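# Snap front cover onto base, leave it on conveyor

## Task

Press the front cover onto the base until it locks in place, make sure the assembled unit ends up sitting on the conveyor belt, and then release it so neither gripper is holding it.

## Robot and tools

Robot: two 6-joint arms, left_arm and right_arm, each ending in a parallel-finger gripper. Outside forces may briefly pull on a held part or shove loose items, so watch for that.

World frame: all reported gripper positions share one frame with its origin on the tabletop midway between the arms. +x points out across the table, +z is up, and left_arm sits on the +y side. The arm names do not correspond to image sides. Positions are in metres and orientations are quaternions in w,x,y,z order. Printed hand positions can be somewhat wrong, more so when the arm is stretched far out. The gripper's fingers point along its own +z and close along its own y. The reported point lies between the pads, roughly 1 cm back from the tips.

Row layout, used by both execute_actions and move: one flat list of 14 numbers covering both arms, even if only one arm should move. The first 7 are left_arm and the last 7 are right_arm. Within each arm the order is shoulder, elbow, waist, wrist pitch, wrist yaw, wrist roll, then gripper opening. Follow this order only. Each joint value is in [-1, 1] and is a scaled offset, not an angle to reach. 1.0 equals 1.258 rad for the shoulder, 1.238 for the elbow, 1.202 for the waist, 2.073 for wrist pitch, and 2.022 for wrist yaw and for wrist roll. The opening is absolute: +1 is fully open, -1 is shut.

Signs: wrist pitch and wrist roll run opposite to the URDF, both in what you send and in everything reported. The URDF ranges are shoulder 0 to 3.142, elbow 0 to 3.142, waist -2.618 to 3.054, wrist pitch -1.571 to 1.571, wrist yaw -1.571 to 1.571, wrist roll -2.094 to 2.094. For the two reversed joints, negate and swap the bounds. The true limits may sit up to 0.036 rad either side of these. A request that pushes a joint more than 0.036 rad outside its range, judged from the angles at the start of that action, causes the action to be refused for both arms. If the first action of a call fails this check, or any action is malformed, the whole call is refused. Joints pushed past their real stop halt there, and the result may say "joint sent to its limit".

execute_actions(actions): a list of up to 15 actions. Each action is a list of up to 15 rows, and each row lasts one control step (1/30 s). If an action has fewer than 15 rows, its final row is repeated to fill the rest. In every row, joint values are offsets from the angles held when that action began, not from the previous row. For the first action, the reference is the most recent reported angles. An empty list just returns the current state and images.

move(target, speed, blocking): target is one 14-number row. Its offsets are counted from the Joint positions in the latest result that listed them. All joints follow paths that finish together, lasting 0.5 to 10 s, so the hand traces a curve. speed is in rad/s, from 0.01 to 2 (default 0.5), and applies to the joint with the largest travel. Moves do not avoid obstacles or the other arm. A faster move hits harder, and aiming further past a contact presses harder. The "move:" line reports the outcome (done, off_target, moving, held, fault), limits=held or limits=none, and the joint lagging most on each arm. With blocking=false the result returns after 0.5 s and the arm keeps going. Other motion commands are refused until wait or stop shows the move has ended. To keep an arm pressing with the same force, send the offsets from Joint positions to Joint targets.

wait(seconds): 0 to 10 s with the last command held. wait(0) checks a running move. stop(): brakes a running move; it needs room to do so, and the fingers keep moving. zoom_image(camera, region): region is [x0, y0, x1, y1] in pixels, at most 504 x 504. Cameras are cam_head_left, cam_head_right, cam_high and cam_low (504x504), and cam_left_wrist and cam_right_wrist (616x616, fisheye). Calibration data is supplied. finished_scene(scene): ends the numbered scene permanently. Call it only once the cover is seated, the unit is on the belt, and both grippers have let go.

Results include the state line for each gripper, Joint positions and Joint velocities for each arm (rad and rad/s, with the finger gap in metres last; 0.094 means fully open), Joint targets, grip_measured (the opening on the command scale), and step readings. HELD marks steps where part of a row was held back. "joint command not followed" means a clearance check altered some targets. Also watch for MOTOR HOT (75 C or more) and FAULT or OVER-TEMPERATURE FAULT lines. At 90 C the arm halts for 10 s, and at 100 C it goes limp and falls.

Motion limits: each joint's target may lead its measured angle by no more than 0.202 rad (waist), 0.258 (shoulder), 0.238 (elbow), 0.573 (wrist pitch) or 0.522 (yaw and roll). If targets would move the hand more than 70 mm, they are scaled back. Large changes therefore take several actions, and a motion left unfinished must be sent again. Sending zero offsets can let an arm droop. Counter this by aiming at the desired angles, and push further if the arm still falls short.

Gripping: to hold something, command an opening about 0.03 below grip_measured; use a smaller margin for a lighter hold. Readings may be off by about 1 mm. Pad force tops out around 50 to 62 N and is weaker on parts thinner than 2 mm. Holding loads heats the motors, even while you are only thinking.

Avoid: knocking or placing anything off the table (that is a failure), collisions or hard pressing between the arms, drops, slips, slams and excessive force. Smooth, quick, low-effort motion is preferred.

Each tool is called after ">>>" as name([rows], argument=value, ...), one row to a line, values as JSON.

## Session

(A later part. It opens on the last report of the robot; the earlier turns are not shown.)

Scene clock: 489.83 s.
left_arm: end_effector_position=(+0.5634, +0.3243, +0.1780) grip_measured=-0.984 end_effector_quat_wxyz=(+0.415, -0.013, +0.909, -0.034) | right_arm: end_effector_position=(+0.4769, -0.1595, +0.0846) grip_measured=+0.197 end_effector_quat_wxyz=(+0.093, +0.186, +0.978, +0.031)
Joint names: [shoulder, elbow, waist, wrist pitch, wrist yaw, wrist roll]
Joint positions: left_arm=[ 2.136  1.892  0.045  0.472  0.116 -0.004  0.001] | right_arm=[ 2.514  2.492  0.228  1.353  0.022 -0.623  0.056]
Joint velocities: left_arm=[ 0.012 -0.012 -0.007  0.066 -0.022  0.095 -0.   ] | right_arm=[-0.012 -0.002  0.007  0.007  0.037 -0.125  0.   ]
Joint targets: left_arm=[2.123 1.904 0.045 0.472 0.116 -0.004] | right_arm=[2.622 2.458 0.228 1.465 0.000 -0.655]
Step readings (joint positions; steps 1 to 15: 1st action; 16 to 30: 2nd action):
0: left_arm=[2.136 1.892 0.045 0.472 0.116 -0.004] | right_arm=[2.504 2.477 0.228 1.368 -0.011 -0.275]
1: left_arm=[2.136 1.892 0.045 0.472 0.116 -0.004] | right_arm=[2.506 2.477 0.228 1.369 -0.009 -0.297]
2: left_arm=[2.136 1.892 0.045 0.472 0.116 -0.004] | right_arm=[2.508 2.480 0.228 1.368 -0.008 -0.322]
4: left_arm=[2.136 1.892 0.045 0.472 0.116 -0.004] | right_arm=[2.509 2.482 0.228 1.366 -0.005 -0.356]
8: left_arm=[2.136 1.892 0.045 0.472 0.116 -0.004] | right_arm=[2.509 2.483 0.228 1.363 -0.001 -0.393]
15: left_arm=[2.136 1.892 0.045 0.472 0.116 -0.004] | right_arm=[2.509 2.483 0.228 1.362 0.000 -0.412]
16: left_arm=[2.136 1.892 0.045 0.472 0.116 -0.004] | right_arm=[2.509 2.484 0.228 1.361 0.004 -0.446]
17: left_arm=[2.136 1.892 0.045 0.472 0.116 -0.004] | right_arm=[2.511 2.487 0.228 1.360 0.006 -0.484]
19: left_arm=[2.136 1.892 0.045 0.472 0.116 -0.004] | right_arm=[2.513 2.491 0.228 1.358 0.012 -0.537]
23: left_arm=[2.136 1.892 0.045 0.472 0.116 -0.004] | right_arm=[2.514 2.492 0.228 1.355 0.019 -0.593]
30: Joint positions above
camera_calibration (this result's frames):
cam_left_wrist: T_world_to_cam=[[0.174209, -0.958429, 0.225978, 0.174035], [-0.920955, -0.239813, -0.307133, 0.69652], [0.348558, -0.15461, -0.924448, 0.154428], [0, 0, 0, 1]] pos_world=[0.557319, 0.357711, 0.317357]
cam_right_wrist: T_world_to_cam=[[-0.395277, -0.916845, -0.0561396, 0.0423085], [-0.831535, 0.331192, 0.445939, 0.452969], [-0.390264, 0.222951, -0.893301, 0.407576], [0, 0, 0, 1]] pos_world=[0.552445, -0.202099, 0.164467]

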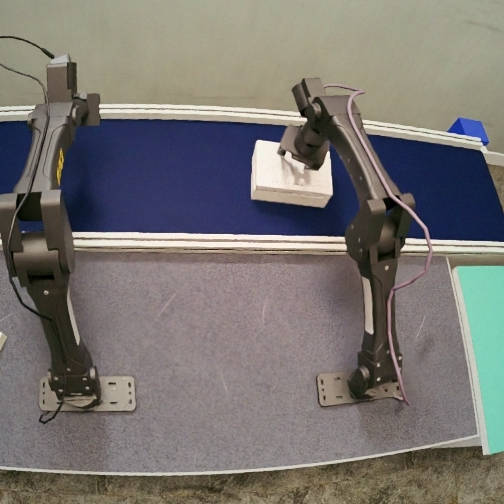

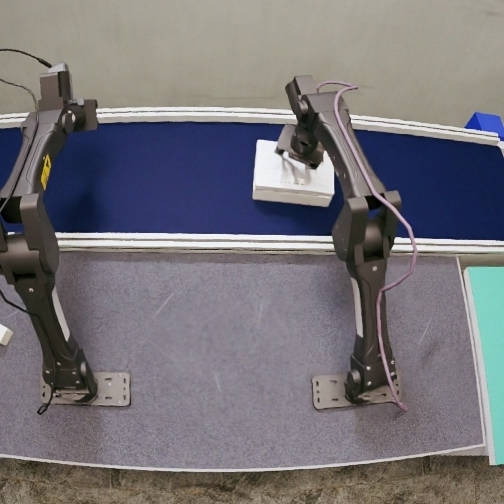

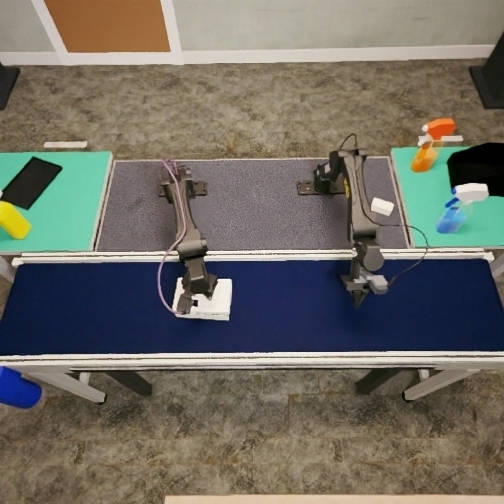

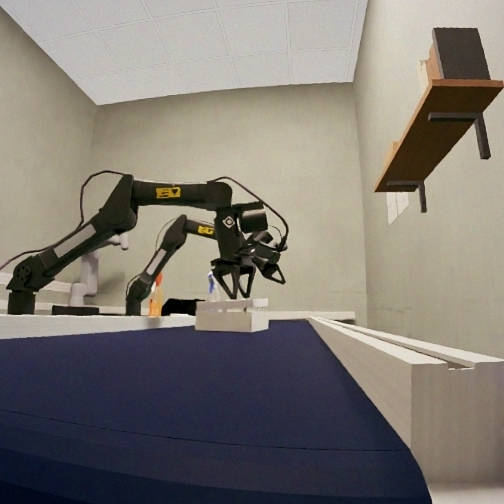

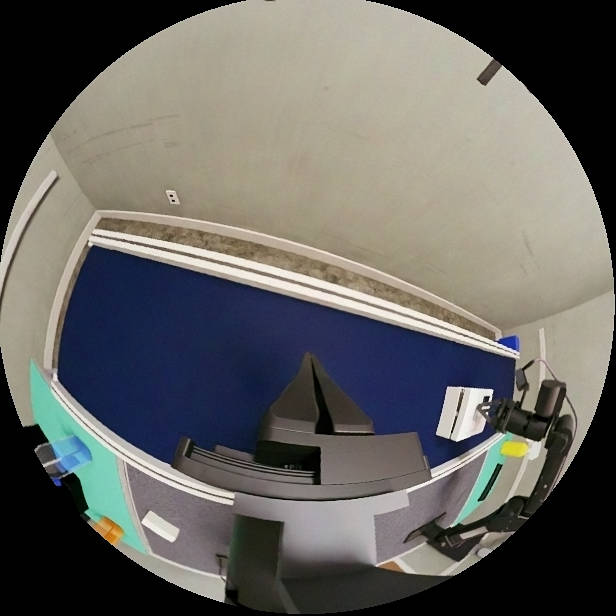

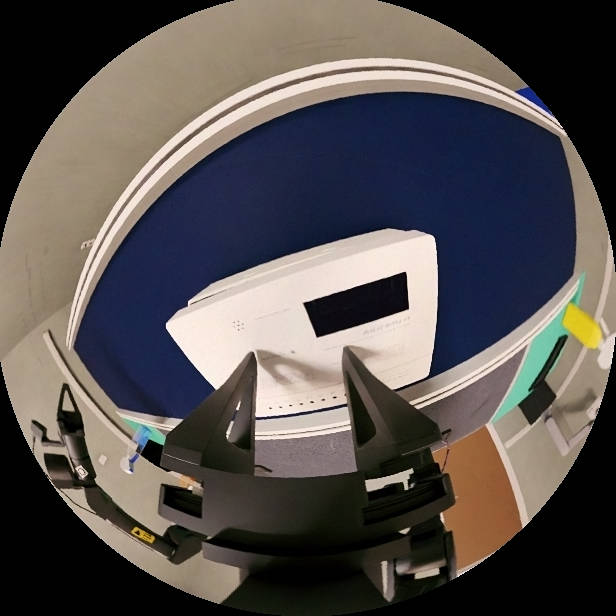

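>>> move(target=[-0.01,0.3,-0.3,0,0,0,-1,-0.04,0.015,0,0,0,0,-1], speed=0.3)

>>> move(target=[0.17,-0.08,-0.48,0,0,0,-1,-0.01,0.015,-0.1,-0.01,-0.01,0.2,-1], speed=0.3)

Scene clock: 500.43 s.
left_arm: end_effector_position=(+0.5652, +0.1005, +0.3301) grip_measured=-0.983 end_effector_quat_wxyz=(+0.546, +0.149, +0.815, -0.124) | right_arm: end_effector_position=(+0.4782, -0.1598, +0.1008) grip_measured=-0.991 end_effector_quat_wxyz=(+0.109, +0.190, +0.975, +0.037)
Joint names: [shoulder, elbow, waist, wrist pitch, wrist yaw, wrist roll]
Joint positions: left_arm=[ 2.145  2.239 -0.318  0.478  0.116 -0.004  0.001] | right_arm=[ 2.483  2.494  0.228  1.352  0.026 -0.63   0.   ]
Joint velocities: left_arm=[ 0.007 -0.022  0.012  0.007 -0.007 -0.022 -0.   ] | right_arm=[-0.007  0.002  0.012  0.066 -0.051  0.051  0.001]
Joint targets: left_arm=[2.123 2.263 -0.315 0.472 0.116 -0.004] | right_arm=[2.464 2.511 0.228 1.353 0.022 -0.623]
move: off_target (left_arm); limits=none; left_arm: farthest joint: the elbow, 0.025 radians from its target (0.372 radians at the start); right_arm: farthest joint: the shoulder, 0.019 radians from its target (0.050 radians at the start)
camera_calibration (this result's frames):
cam_left_wrist: T_world_to_cam=[[-0.253798, -0.936041, 0.243749, 0.15864], [-0.800181, 0.0616079, -0.596585, 0.68824], [0.543412, -0.346455, -0.764639, 0.116299], [0, 0, 0, 1]] pos_world=[0.527781, 0.146385, 0.460853]
cam_right_wrist: T_world_to_cam=[[-0.400611, -0.913161, -0.0751505, 0.0485651], [-0.843012, 0.335216, 0.420668, 0.455652], [-0.358946, 0.231877, -0.904097, 0.410214], [0, 0, 0, 1]] pos_world=[0.55082, -0.203513, 0.182844]

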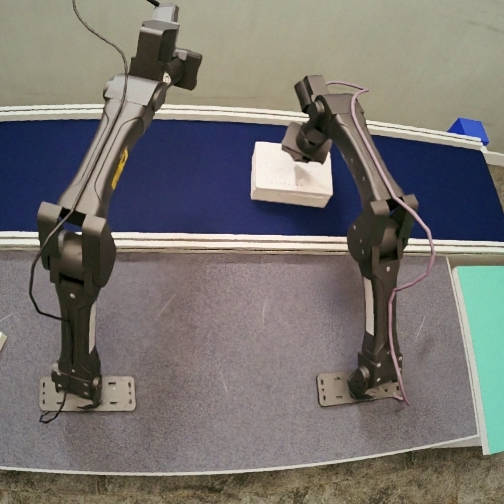

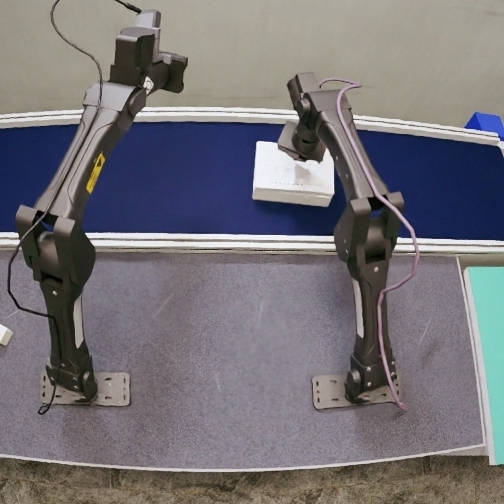

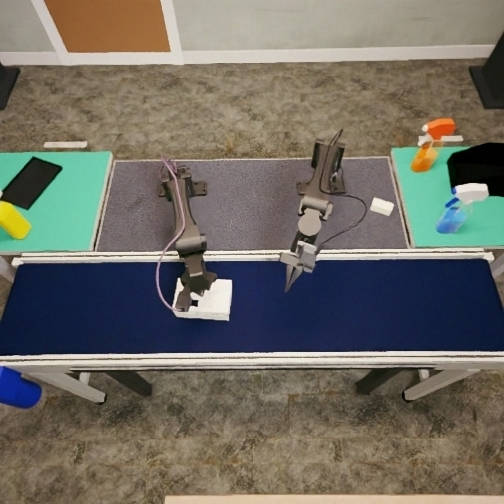

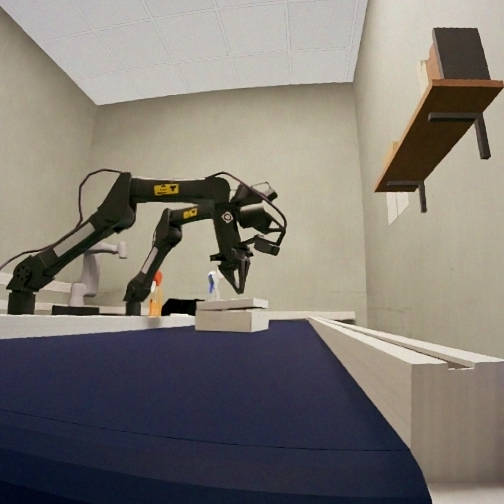

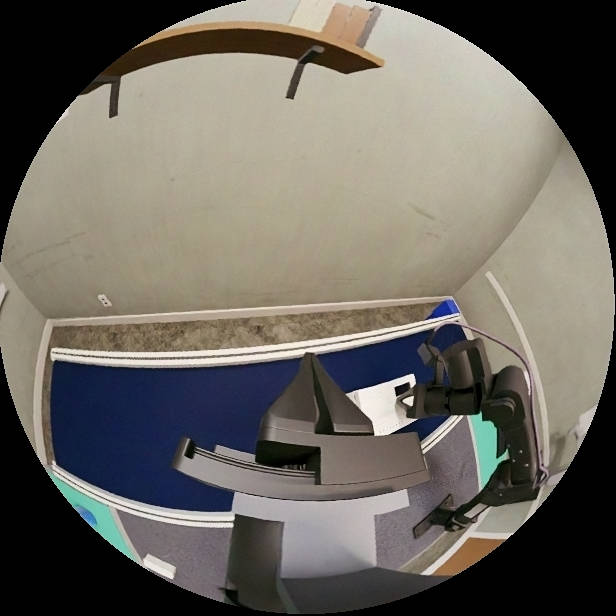

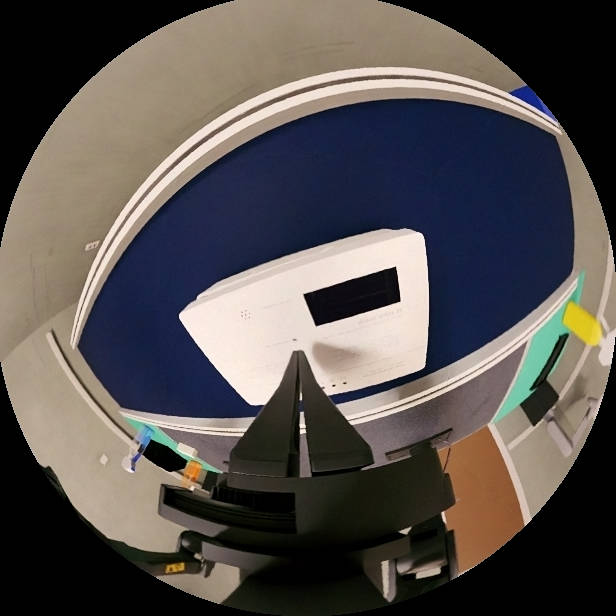

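Scene clock: 503.00 s.
left_arm: end_effector_position=(+0.3720, -0.2117, +0.1431) grip_measured=-0.984 end_effector_quat_wxyz=(+0.356, +0.402, +0.814, -0.220) | right_arm: end_effector_position=(+0.4915, -0.2162, +0.1014) grip_measured=-0.991 end_effector_quat_wxyz=(+0.118, +0.051, +0.991, +0.016)
Joint names: [shoulder, elbow, waist, wrist pitch, wrist yaw, wrist roll]
Joint positions: left_arm=[ 2.371  2.141 -0.9    0.482  0.116 -0.004  0.001] | right_arm=[ 2.483  2.494  0.114  1.342  0.012 -0.237  0.   ]
Joint velocities: left_arm=[ 0.017  0.007 -0.007 -0.022  0.022  0.022 -0.   ] | right_arm=[-0.012  0.012 -0.007  0.066 -0.007 -0.007 -0.   ]
Joint targets: left_arm=[2.359 2.140 -0.895 0.478 0.116 -0.004] | right_arm=[2.471 2.512 0.108 1.332 0.005 -0.226]
move: done; limits=none; left_arm: farthest joint: the shoulder, 0.012 radians from its target (0.214 radians at the start); right_arm: farthest joint: the elbow, 0.019 radians from its target (0.019 radians at the start)
camera_calibration (this result's frames):
cam_left_wrist: T_world_to_cam=[[-0.675589, -0.701669, 0.226363, 0.0720156], [-0.732785, 0.605197, -0.311066, 0.490478], [0.0812713, -0.376029, -0.923037, 0.158392], [0, 0, 0, 1]] pos_world=[0.395195, -0.186745, 0.282471]
cam_right_wrist: T_world_to_cam=[[-0.139352, -0.990219, -0.00685799, -0.149608], [-0.913265, 0.125839, 0.387442, 0.478112], [-0.38279, 0.0602539, -0.921868, 0.404952], [0, 0, 0, 1]] pos_world=[0.570806, -0.23271, 0.187046]

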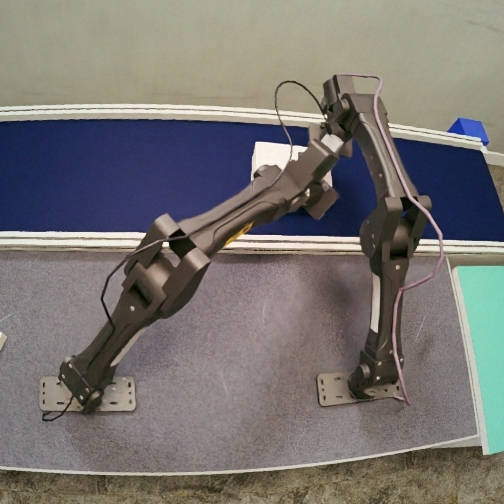

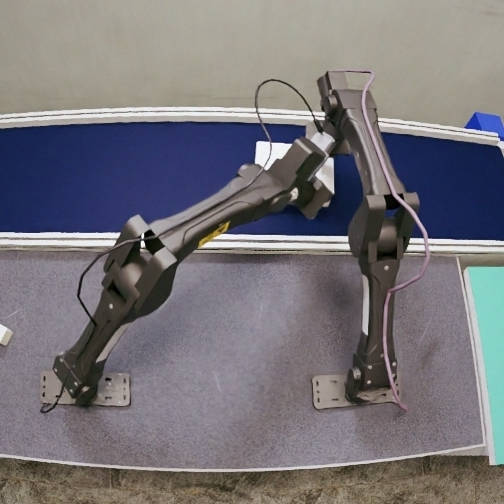

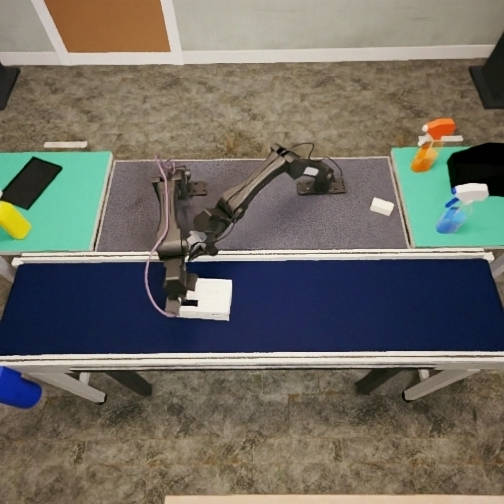

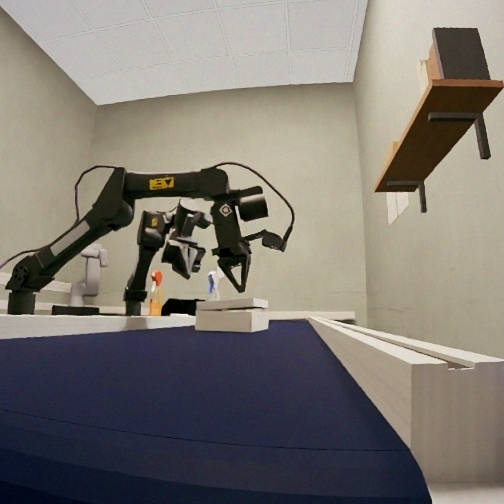

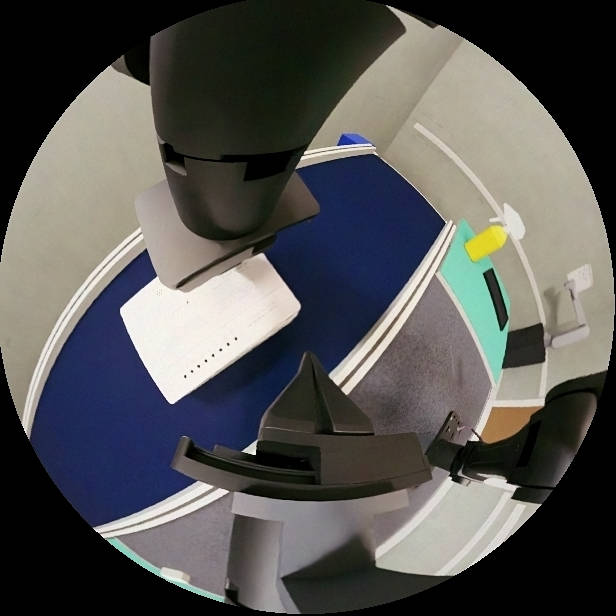

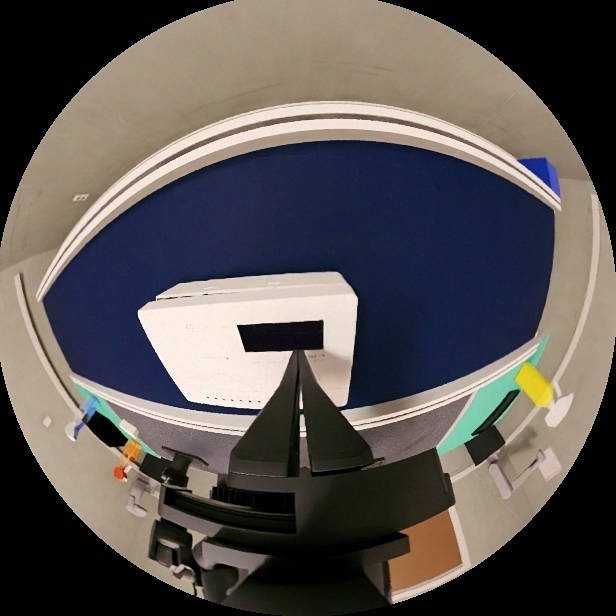

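The +y side seems to have partly snapped.

>>> move(target=[0.11,0.02,0,0,0,0,-1,0.045,0.015,0.015,0,0,0,-1], speed=0.1)

>>> zoom_image(camera="cam_low", region=[160,260,290,350])

Scene clock: 508.63 s.
left_arm: end_effector_position=(+0.3696, -0.2088, +0.0491) grip_measured=-0.984 end_effector_quat_wxyz=(+0.292, +0.410, +0.842, -0.193) | right_arm: end_effector_position=(+0.4902, -0.2127, +0.0858) grip_measured=-0.991 end_effector_quat_wxyz=(+0.104, +0.048, +0.993, +0.013)
Joint names: [shoulder, elbow, waist, wrist pitch, wrist yaw, wrist roll]
Joint positions: left_arm=[ 2.52   2.141 -0.9    0.484  0.116 -0.004  0.001] | right_arm=[ 2.514  2.494  0.122  1.342  0.013 -0.237  0.   ]
Joint velocities: left_arm=[-0.002 -0.017 -0.007 -0.022  0.051  0.037 -0.   ] | right_arm=[ 0.032 -0.002 -0.002  0.081 -0.022  0.022 -0.001]
Joint targets: left_arm=[2.510 2.165 -0.900 0.482 0.116 -0.004] | right_arm=[2.540 2.512 0.132 1.342 0.013 -0.237]
move: off_target (left_arm, right_arm); limits=none; left_arm: farthest joint: the elbow, 0.025 radians from its target (0.025 radians at the start); right_arm: farthest joint: the shoulder, 0.026 radians from its target (0.057 radians at the start)
camera_calibration (this result's frames):
cam_left_wrist: T_world_to_cam=[[-0.654054, -0.726706, 0.210029, 0.0812521], [-0.756356, 0.6326, -0.166564, 0.465081], [-0.0118213, -0.267799, -0.963402, 0.131862], [0, 0, 0, 1]] pos_world=[0.406468, -0.199851, 0.187436]
cam_right_wrist: T_world_to_cam=[[-0.132119, -0.991231, 0.00258135, -0.150987], [-0.902126, 0.121321, 0.414065, 0.473864], [-0.410747, 0.0523771, -0.910244, 0.400902], [0, 0, 0, 1]] pos_world=[0.572206, -0.228151, 0.169097]

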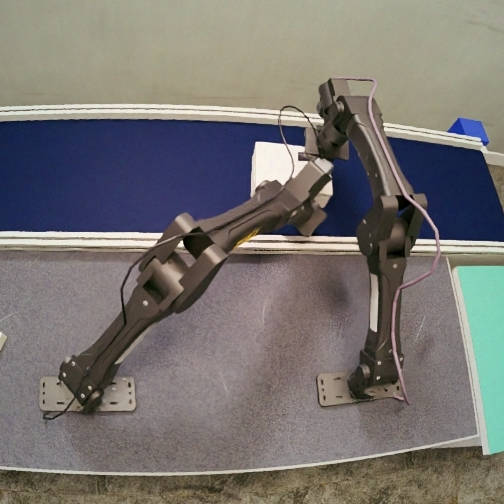

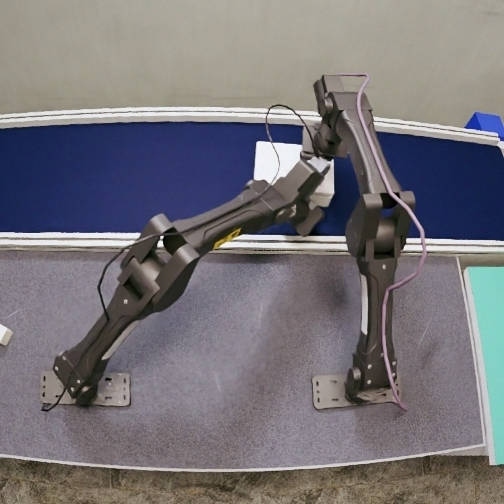

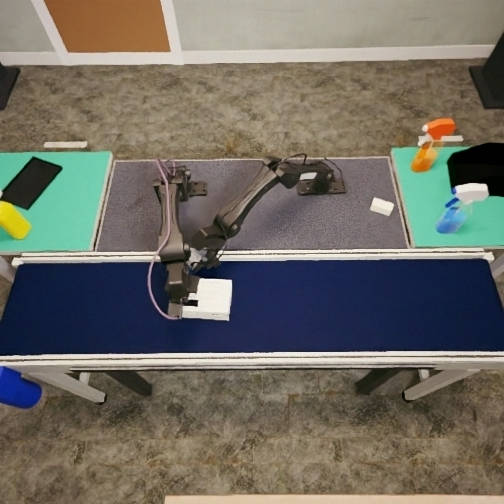

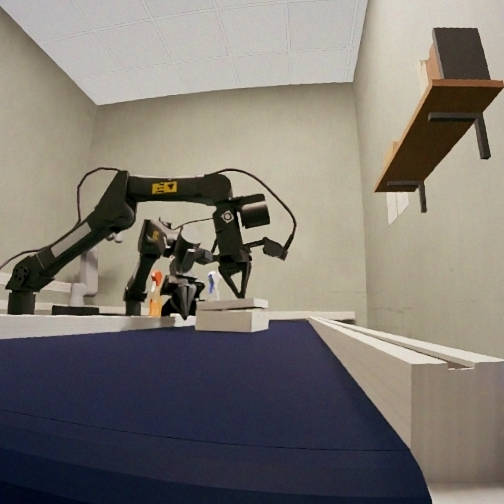

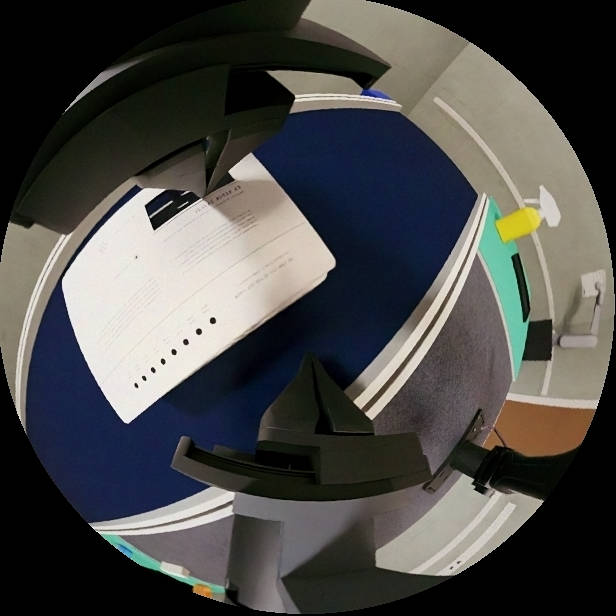

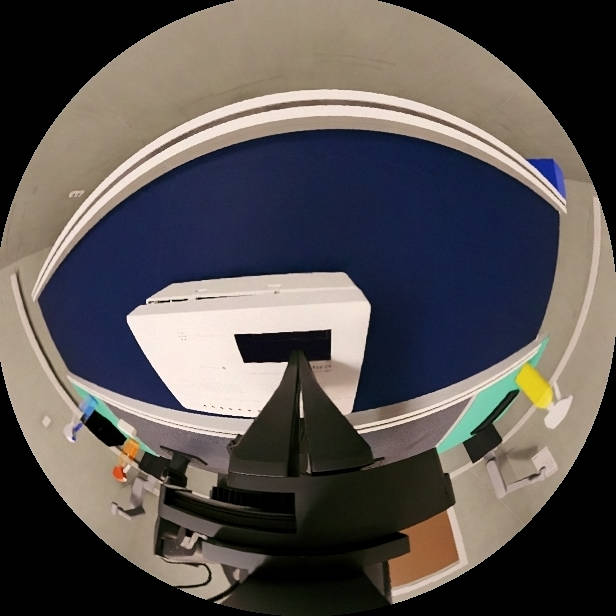

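Region (160, 260, 290, 350) of cam_low's 504x504 image, scaled by 3.877, with more detail than that image has; it fills the top 349 rows of this view, and the rest is white.

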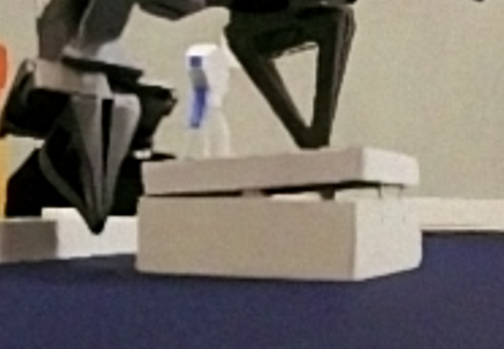

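>>> move(target=[-0.01,0.02,0,0,0,0,-1,0.03,0.015,0,-0.03,0,0,-1], speed=0.08)

>>> move(target=[-0.01,0.02,0,0,0,0,-1,0.06,0,0,0.07,0,0,-1], speed=0.08)

>>> zoom_image(camera="cam_low", region=[160,260,290,350])

Scene clock: 516.33 s.
left_arm: end_effector_position=(+0.3696, -0.2088, +0.0491) grip_measured=-0.984 end_effector_quat_wxyz=(+0.292, +0.410, +0.842, -0.193) | right_arm: end_effector_position=(+0.4994, -0.2114, +0.0865) grip_measured=-0.991 end_effector_quat_wxyz=(+0.121, +0.048, +0.991, +0.016)
Joint names: [shoulder, elbow, waist, wrist pitch, wrist yaw, wrist roll]
Joint positions: left_arm=[ 2.52   2.141 -0.9    0.484  0.116 -0.004  0.001] | right_arm=[ 2.516  2.494  0.122  1.303  0.013 -0.237  0.   ]
Joint velocities: left_arm=[ 0.007  0.012  0.012 -0.081  0.022 -0.037  0.001] | right_arm=[-0.012  0.002 -0.002  0.022  0.051  0.022 -0.   ]
Joint targets: left_arm=[2.508 2.165 -0.900 0.484 0.116 -0.004] | right_arm=[2.551 2.512 0.122 1.280 0.013 -0.237]
move: off_target (left_arm, right_arm); limits=none; left_arm: farthest joint: the elbow, 0.025 radians from its target (0.025 radians at the start); right_arm: farthest joint: the shoulder, 0.035 radians from its target (0.038 radians at the start)
camera_calibration (this result's frames):
cam_left_wrist: T_world_to_cam=[[-0.654054, -0.726706, 0.210029, 0.0812521], [-0.756356, 0.6326, -0.166564, 0.465081], [-0.0118213, -0.267799, -0.963402, 0.131862], [0, 0, 0, 1]] pos_world=[0.406468, -0.199851, 0.187436]
cam_right_wrist: T_world_to_cam=[[-0.132038, -0.991219, -0.00714839, -0.147676], [-0.916263, 0.119295, 0.3824, 0.491016], [-0.37819, 0.0570411, -0.923969, 0.391209], [0, 0, 0, 1]] pos_world=[0.578352, -0.22727, 0.172645]

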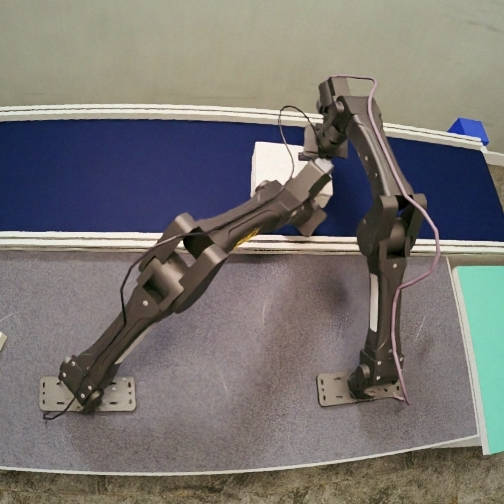

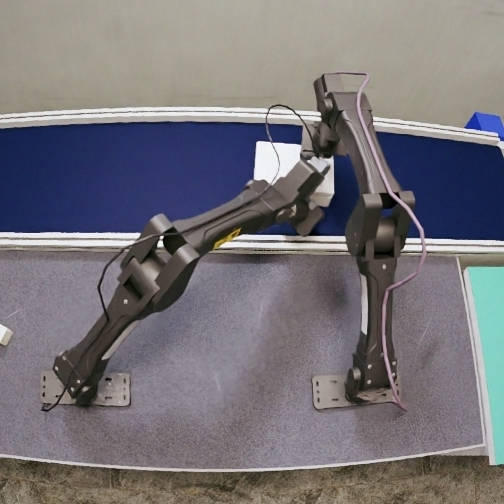

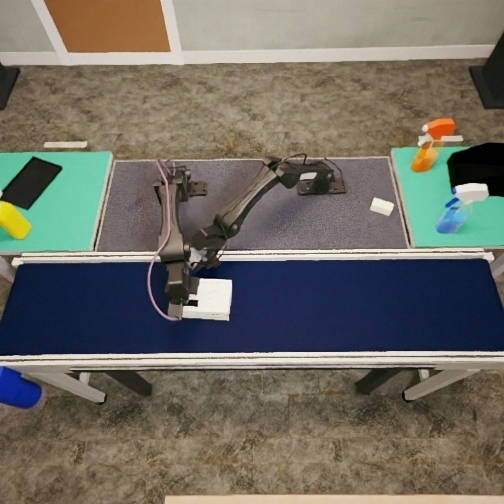

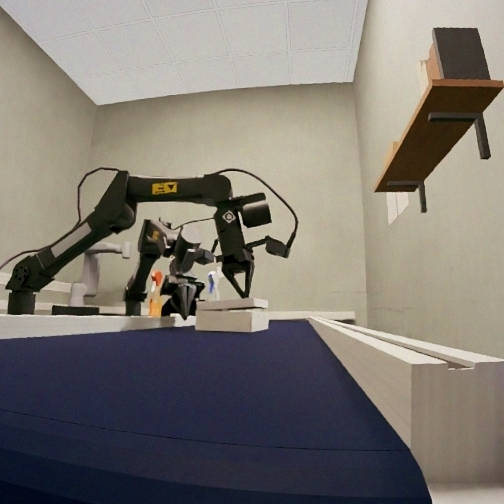

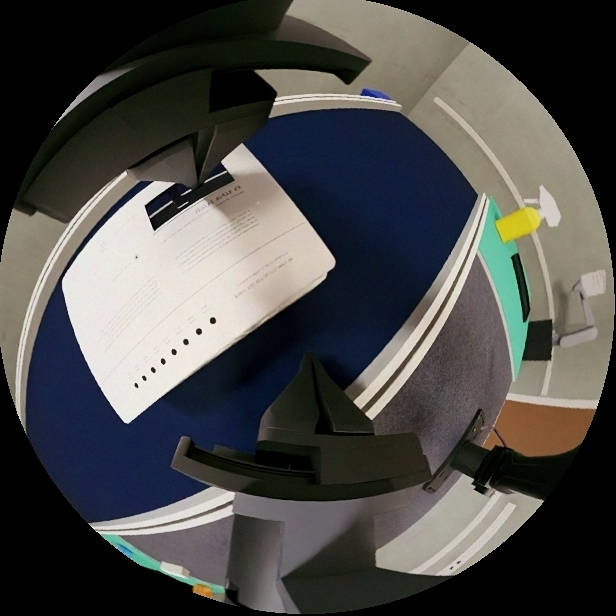

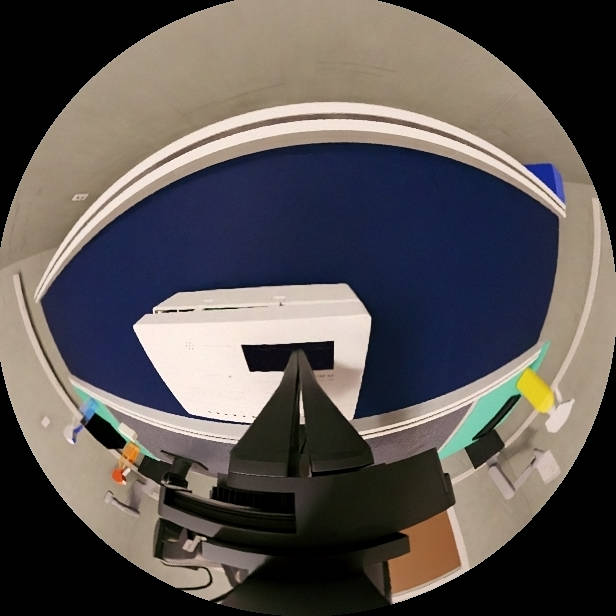

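Scene clock: 518.37 s.
left_arm: end_effector_position=(+0.3696, -0.2088, +0.0491) grip_measured=-0.984 end_effector_quat_wxyz=(+0.292, +0.410, +0.842, -0.193) | right_arm: end_effector_position=(+0.4888, -0.2129, +0.0837) grip_measured=-0.991 end_effector_quat_wxyz=(+0.098, +0.048, +0.994, +0.012)
Joint names: [shoulder, elbow, waist, wrist pitch, wrist yaw, wrist roll]
Joint positions: left_arm=[ 2.52   2.141 -0.9    0.484  0.116 -0.004  0.001] | right_arm=[ 2.523  2.505  0.122  1.355  0.013 -0.237  0.   ]
Joint velocities: left_arm=[ 0.012 -0.007 -0.017  0.022 -0.007  0.11  -0.   ] | right_arm=[-0.007  0.007 -0.002 -0.022 -0.022 -0.037 -0.   ]
Joint targets: left_arm=[2.508 2.165 -0.900 0.484 0.116 -0.004] | right_arm=[2.592 2.493 0.122 1.448 0.013 -0.237]
move: off_target (left_arm, right_arm); limits=none; left_arm: farthest joint: the elbow, 0.025 radians from its target (0.025 radians at the start); right_arm: farthest joint: the wrist pitch, 0.093 radians from its target (0.145 radians at the start)
camera_calibration (this result's frames):
cam_left_wrist: T_world_to_cam=[[-0.654054, -0.726706, 0.210029, 0.0812521], [-0.756356, 0.6326, -0.166564, 0.465081], [-0.0118213, -0.267799, -0.963402, 0.131862], [0, 0, 0, 1]] pos_world=[0.406468, -0.199851, 0.187436]
cam_right_wrist: T_world_to_cam=[[-0.132074, -0.991224, 0.005583, -0.15163], [-0.897539, 0.121978, 0.423729, 0.470584], [-0.420691, 0.0509526, -0.905772, 0.402668], [0, 0, 0, 1]] pos_world=[0.57174, -0.228217, 0.166172]

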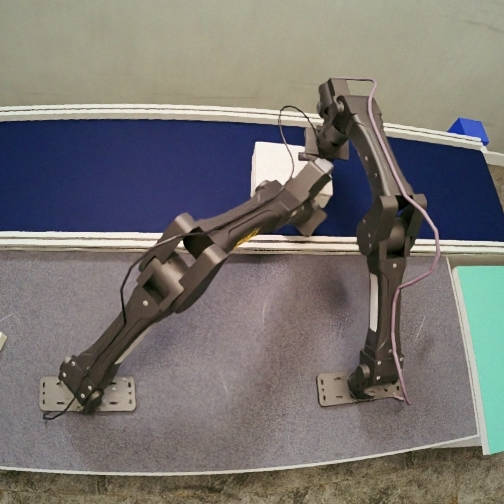

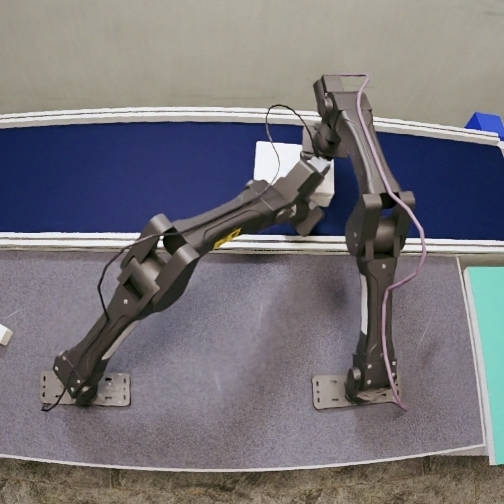

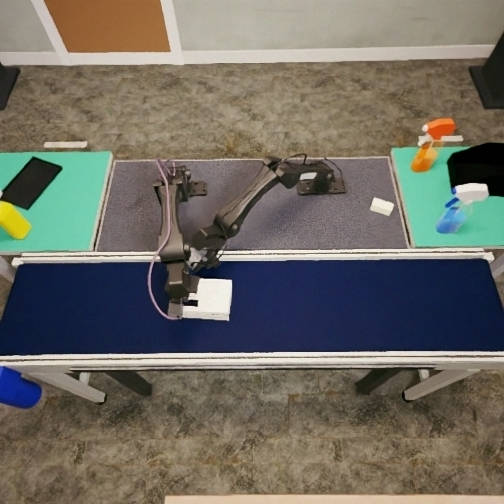

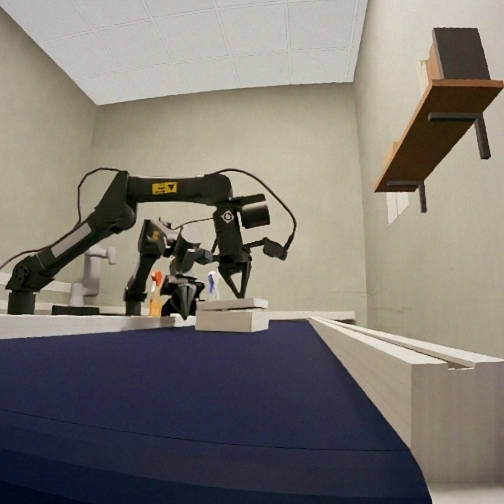

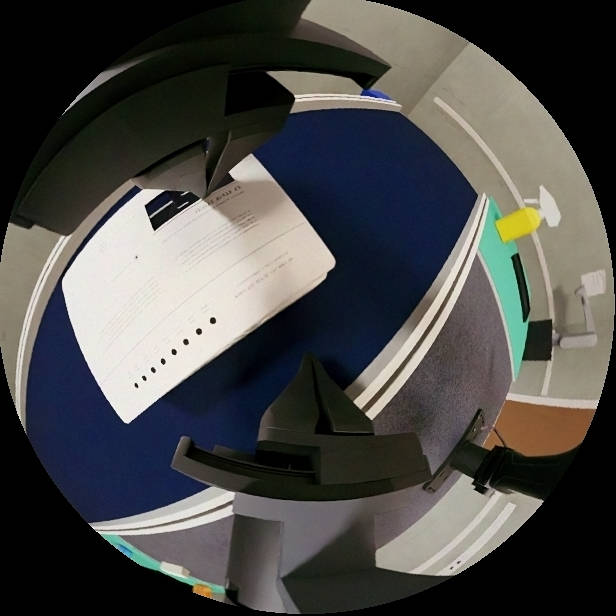

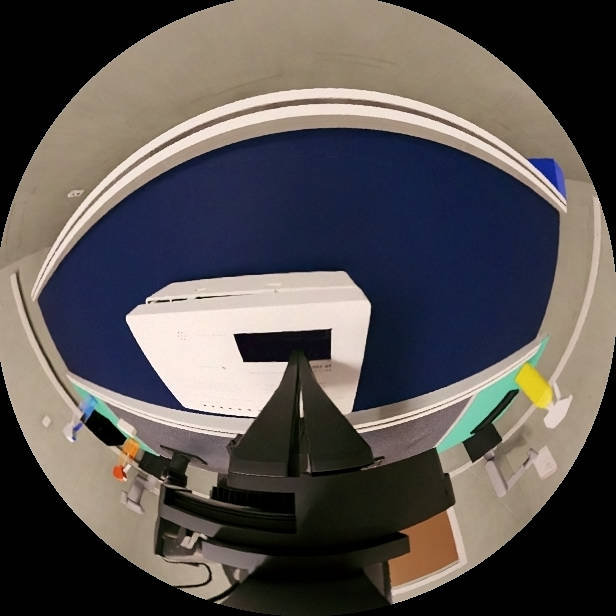

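Region (160, 260, 290, 350) of cam_low's 504x504 image, scaled by 3.877, with more detail than that image has; it fills the top 349 rows of this view, and the rest is white.

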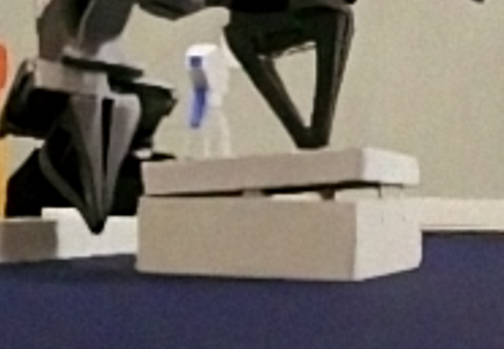

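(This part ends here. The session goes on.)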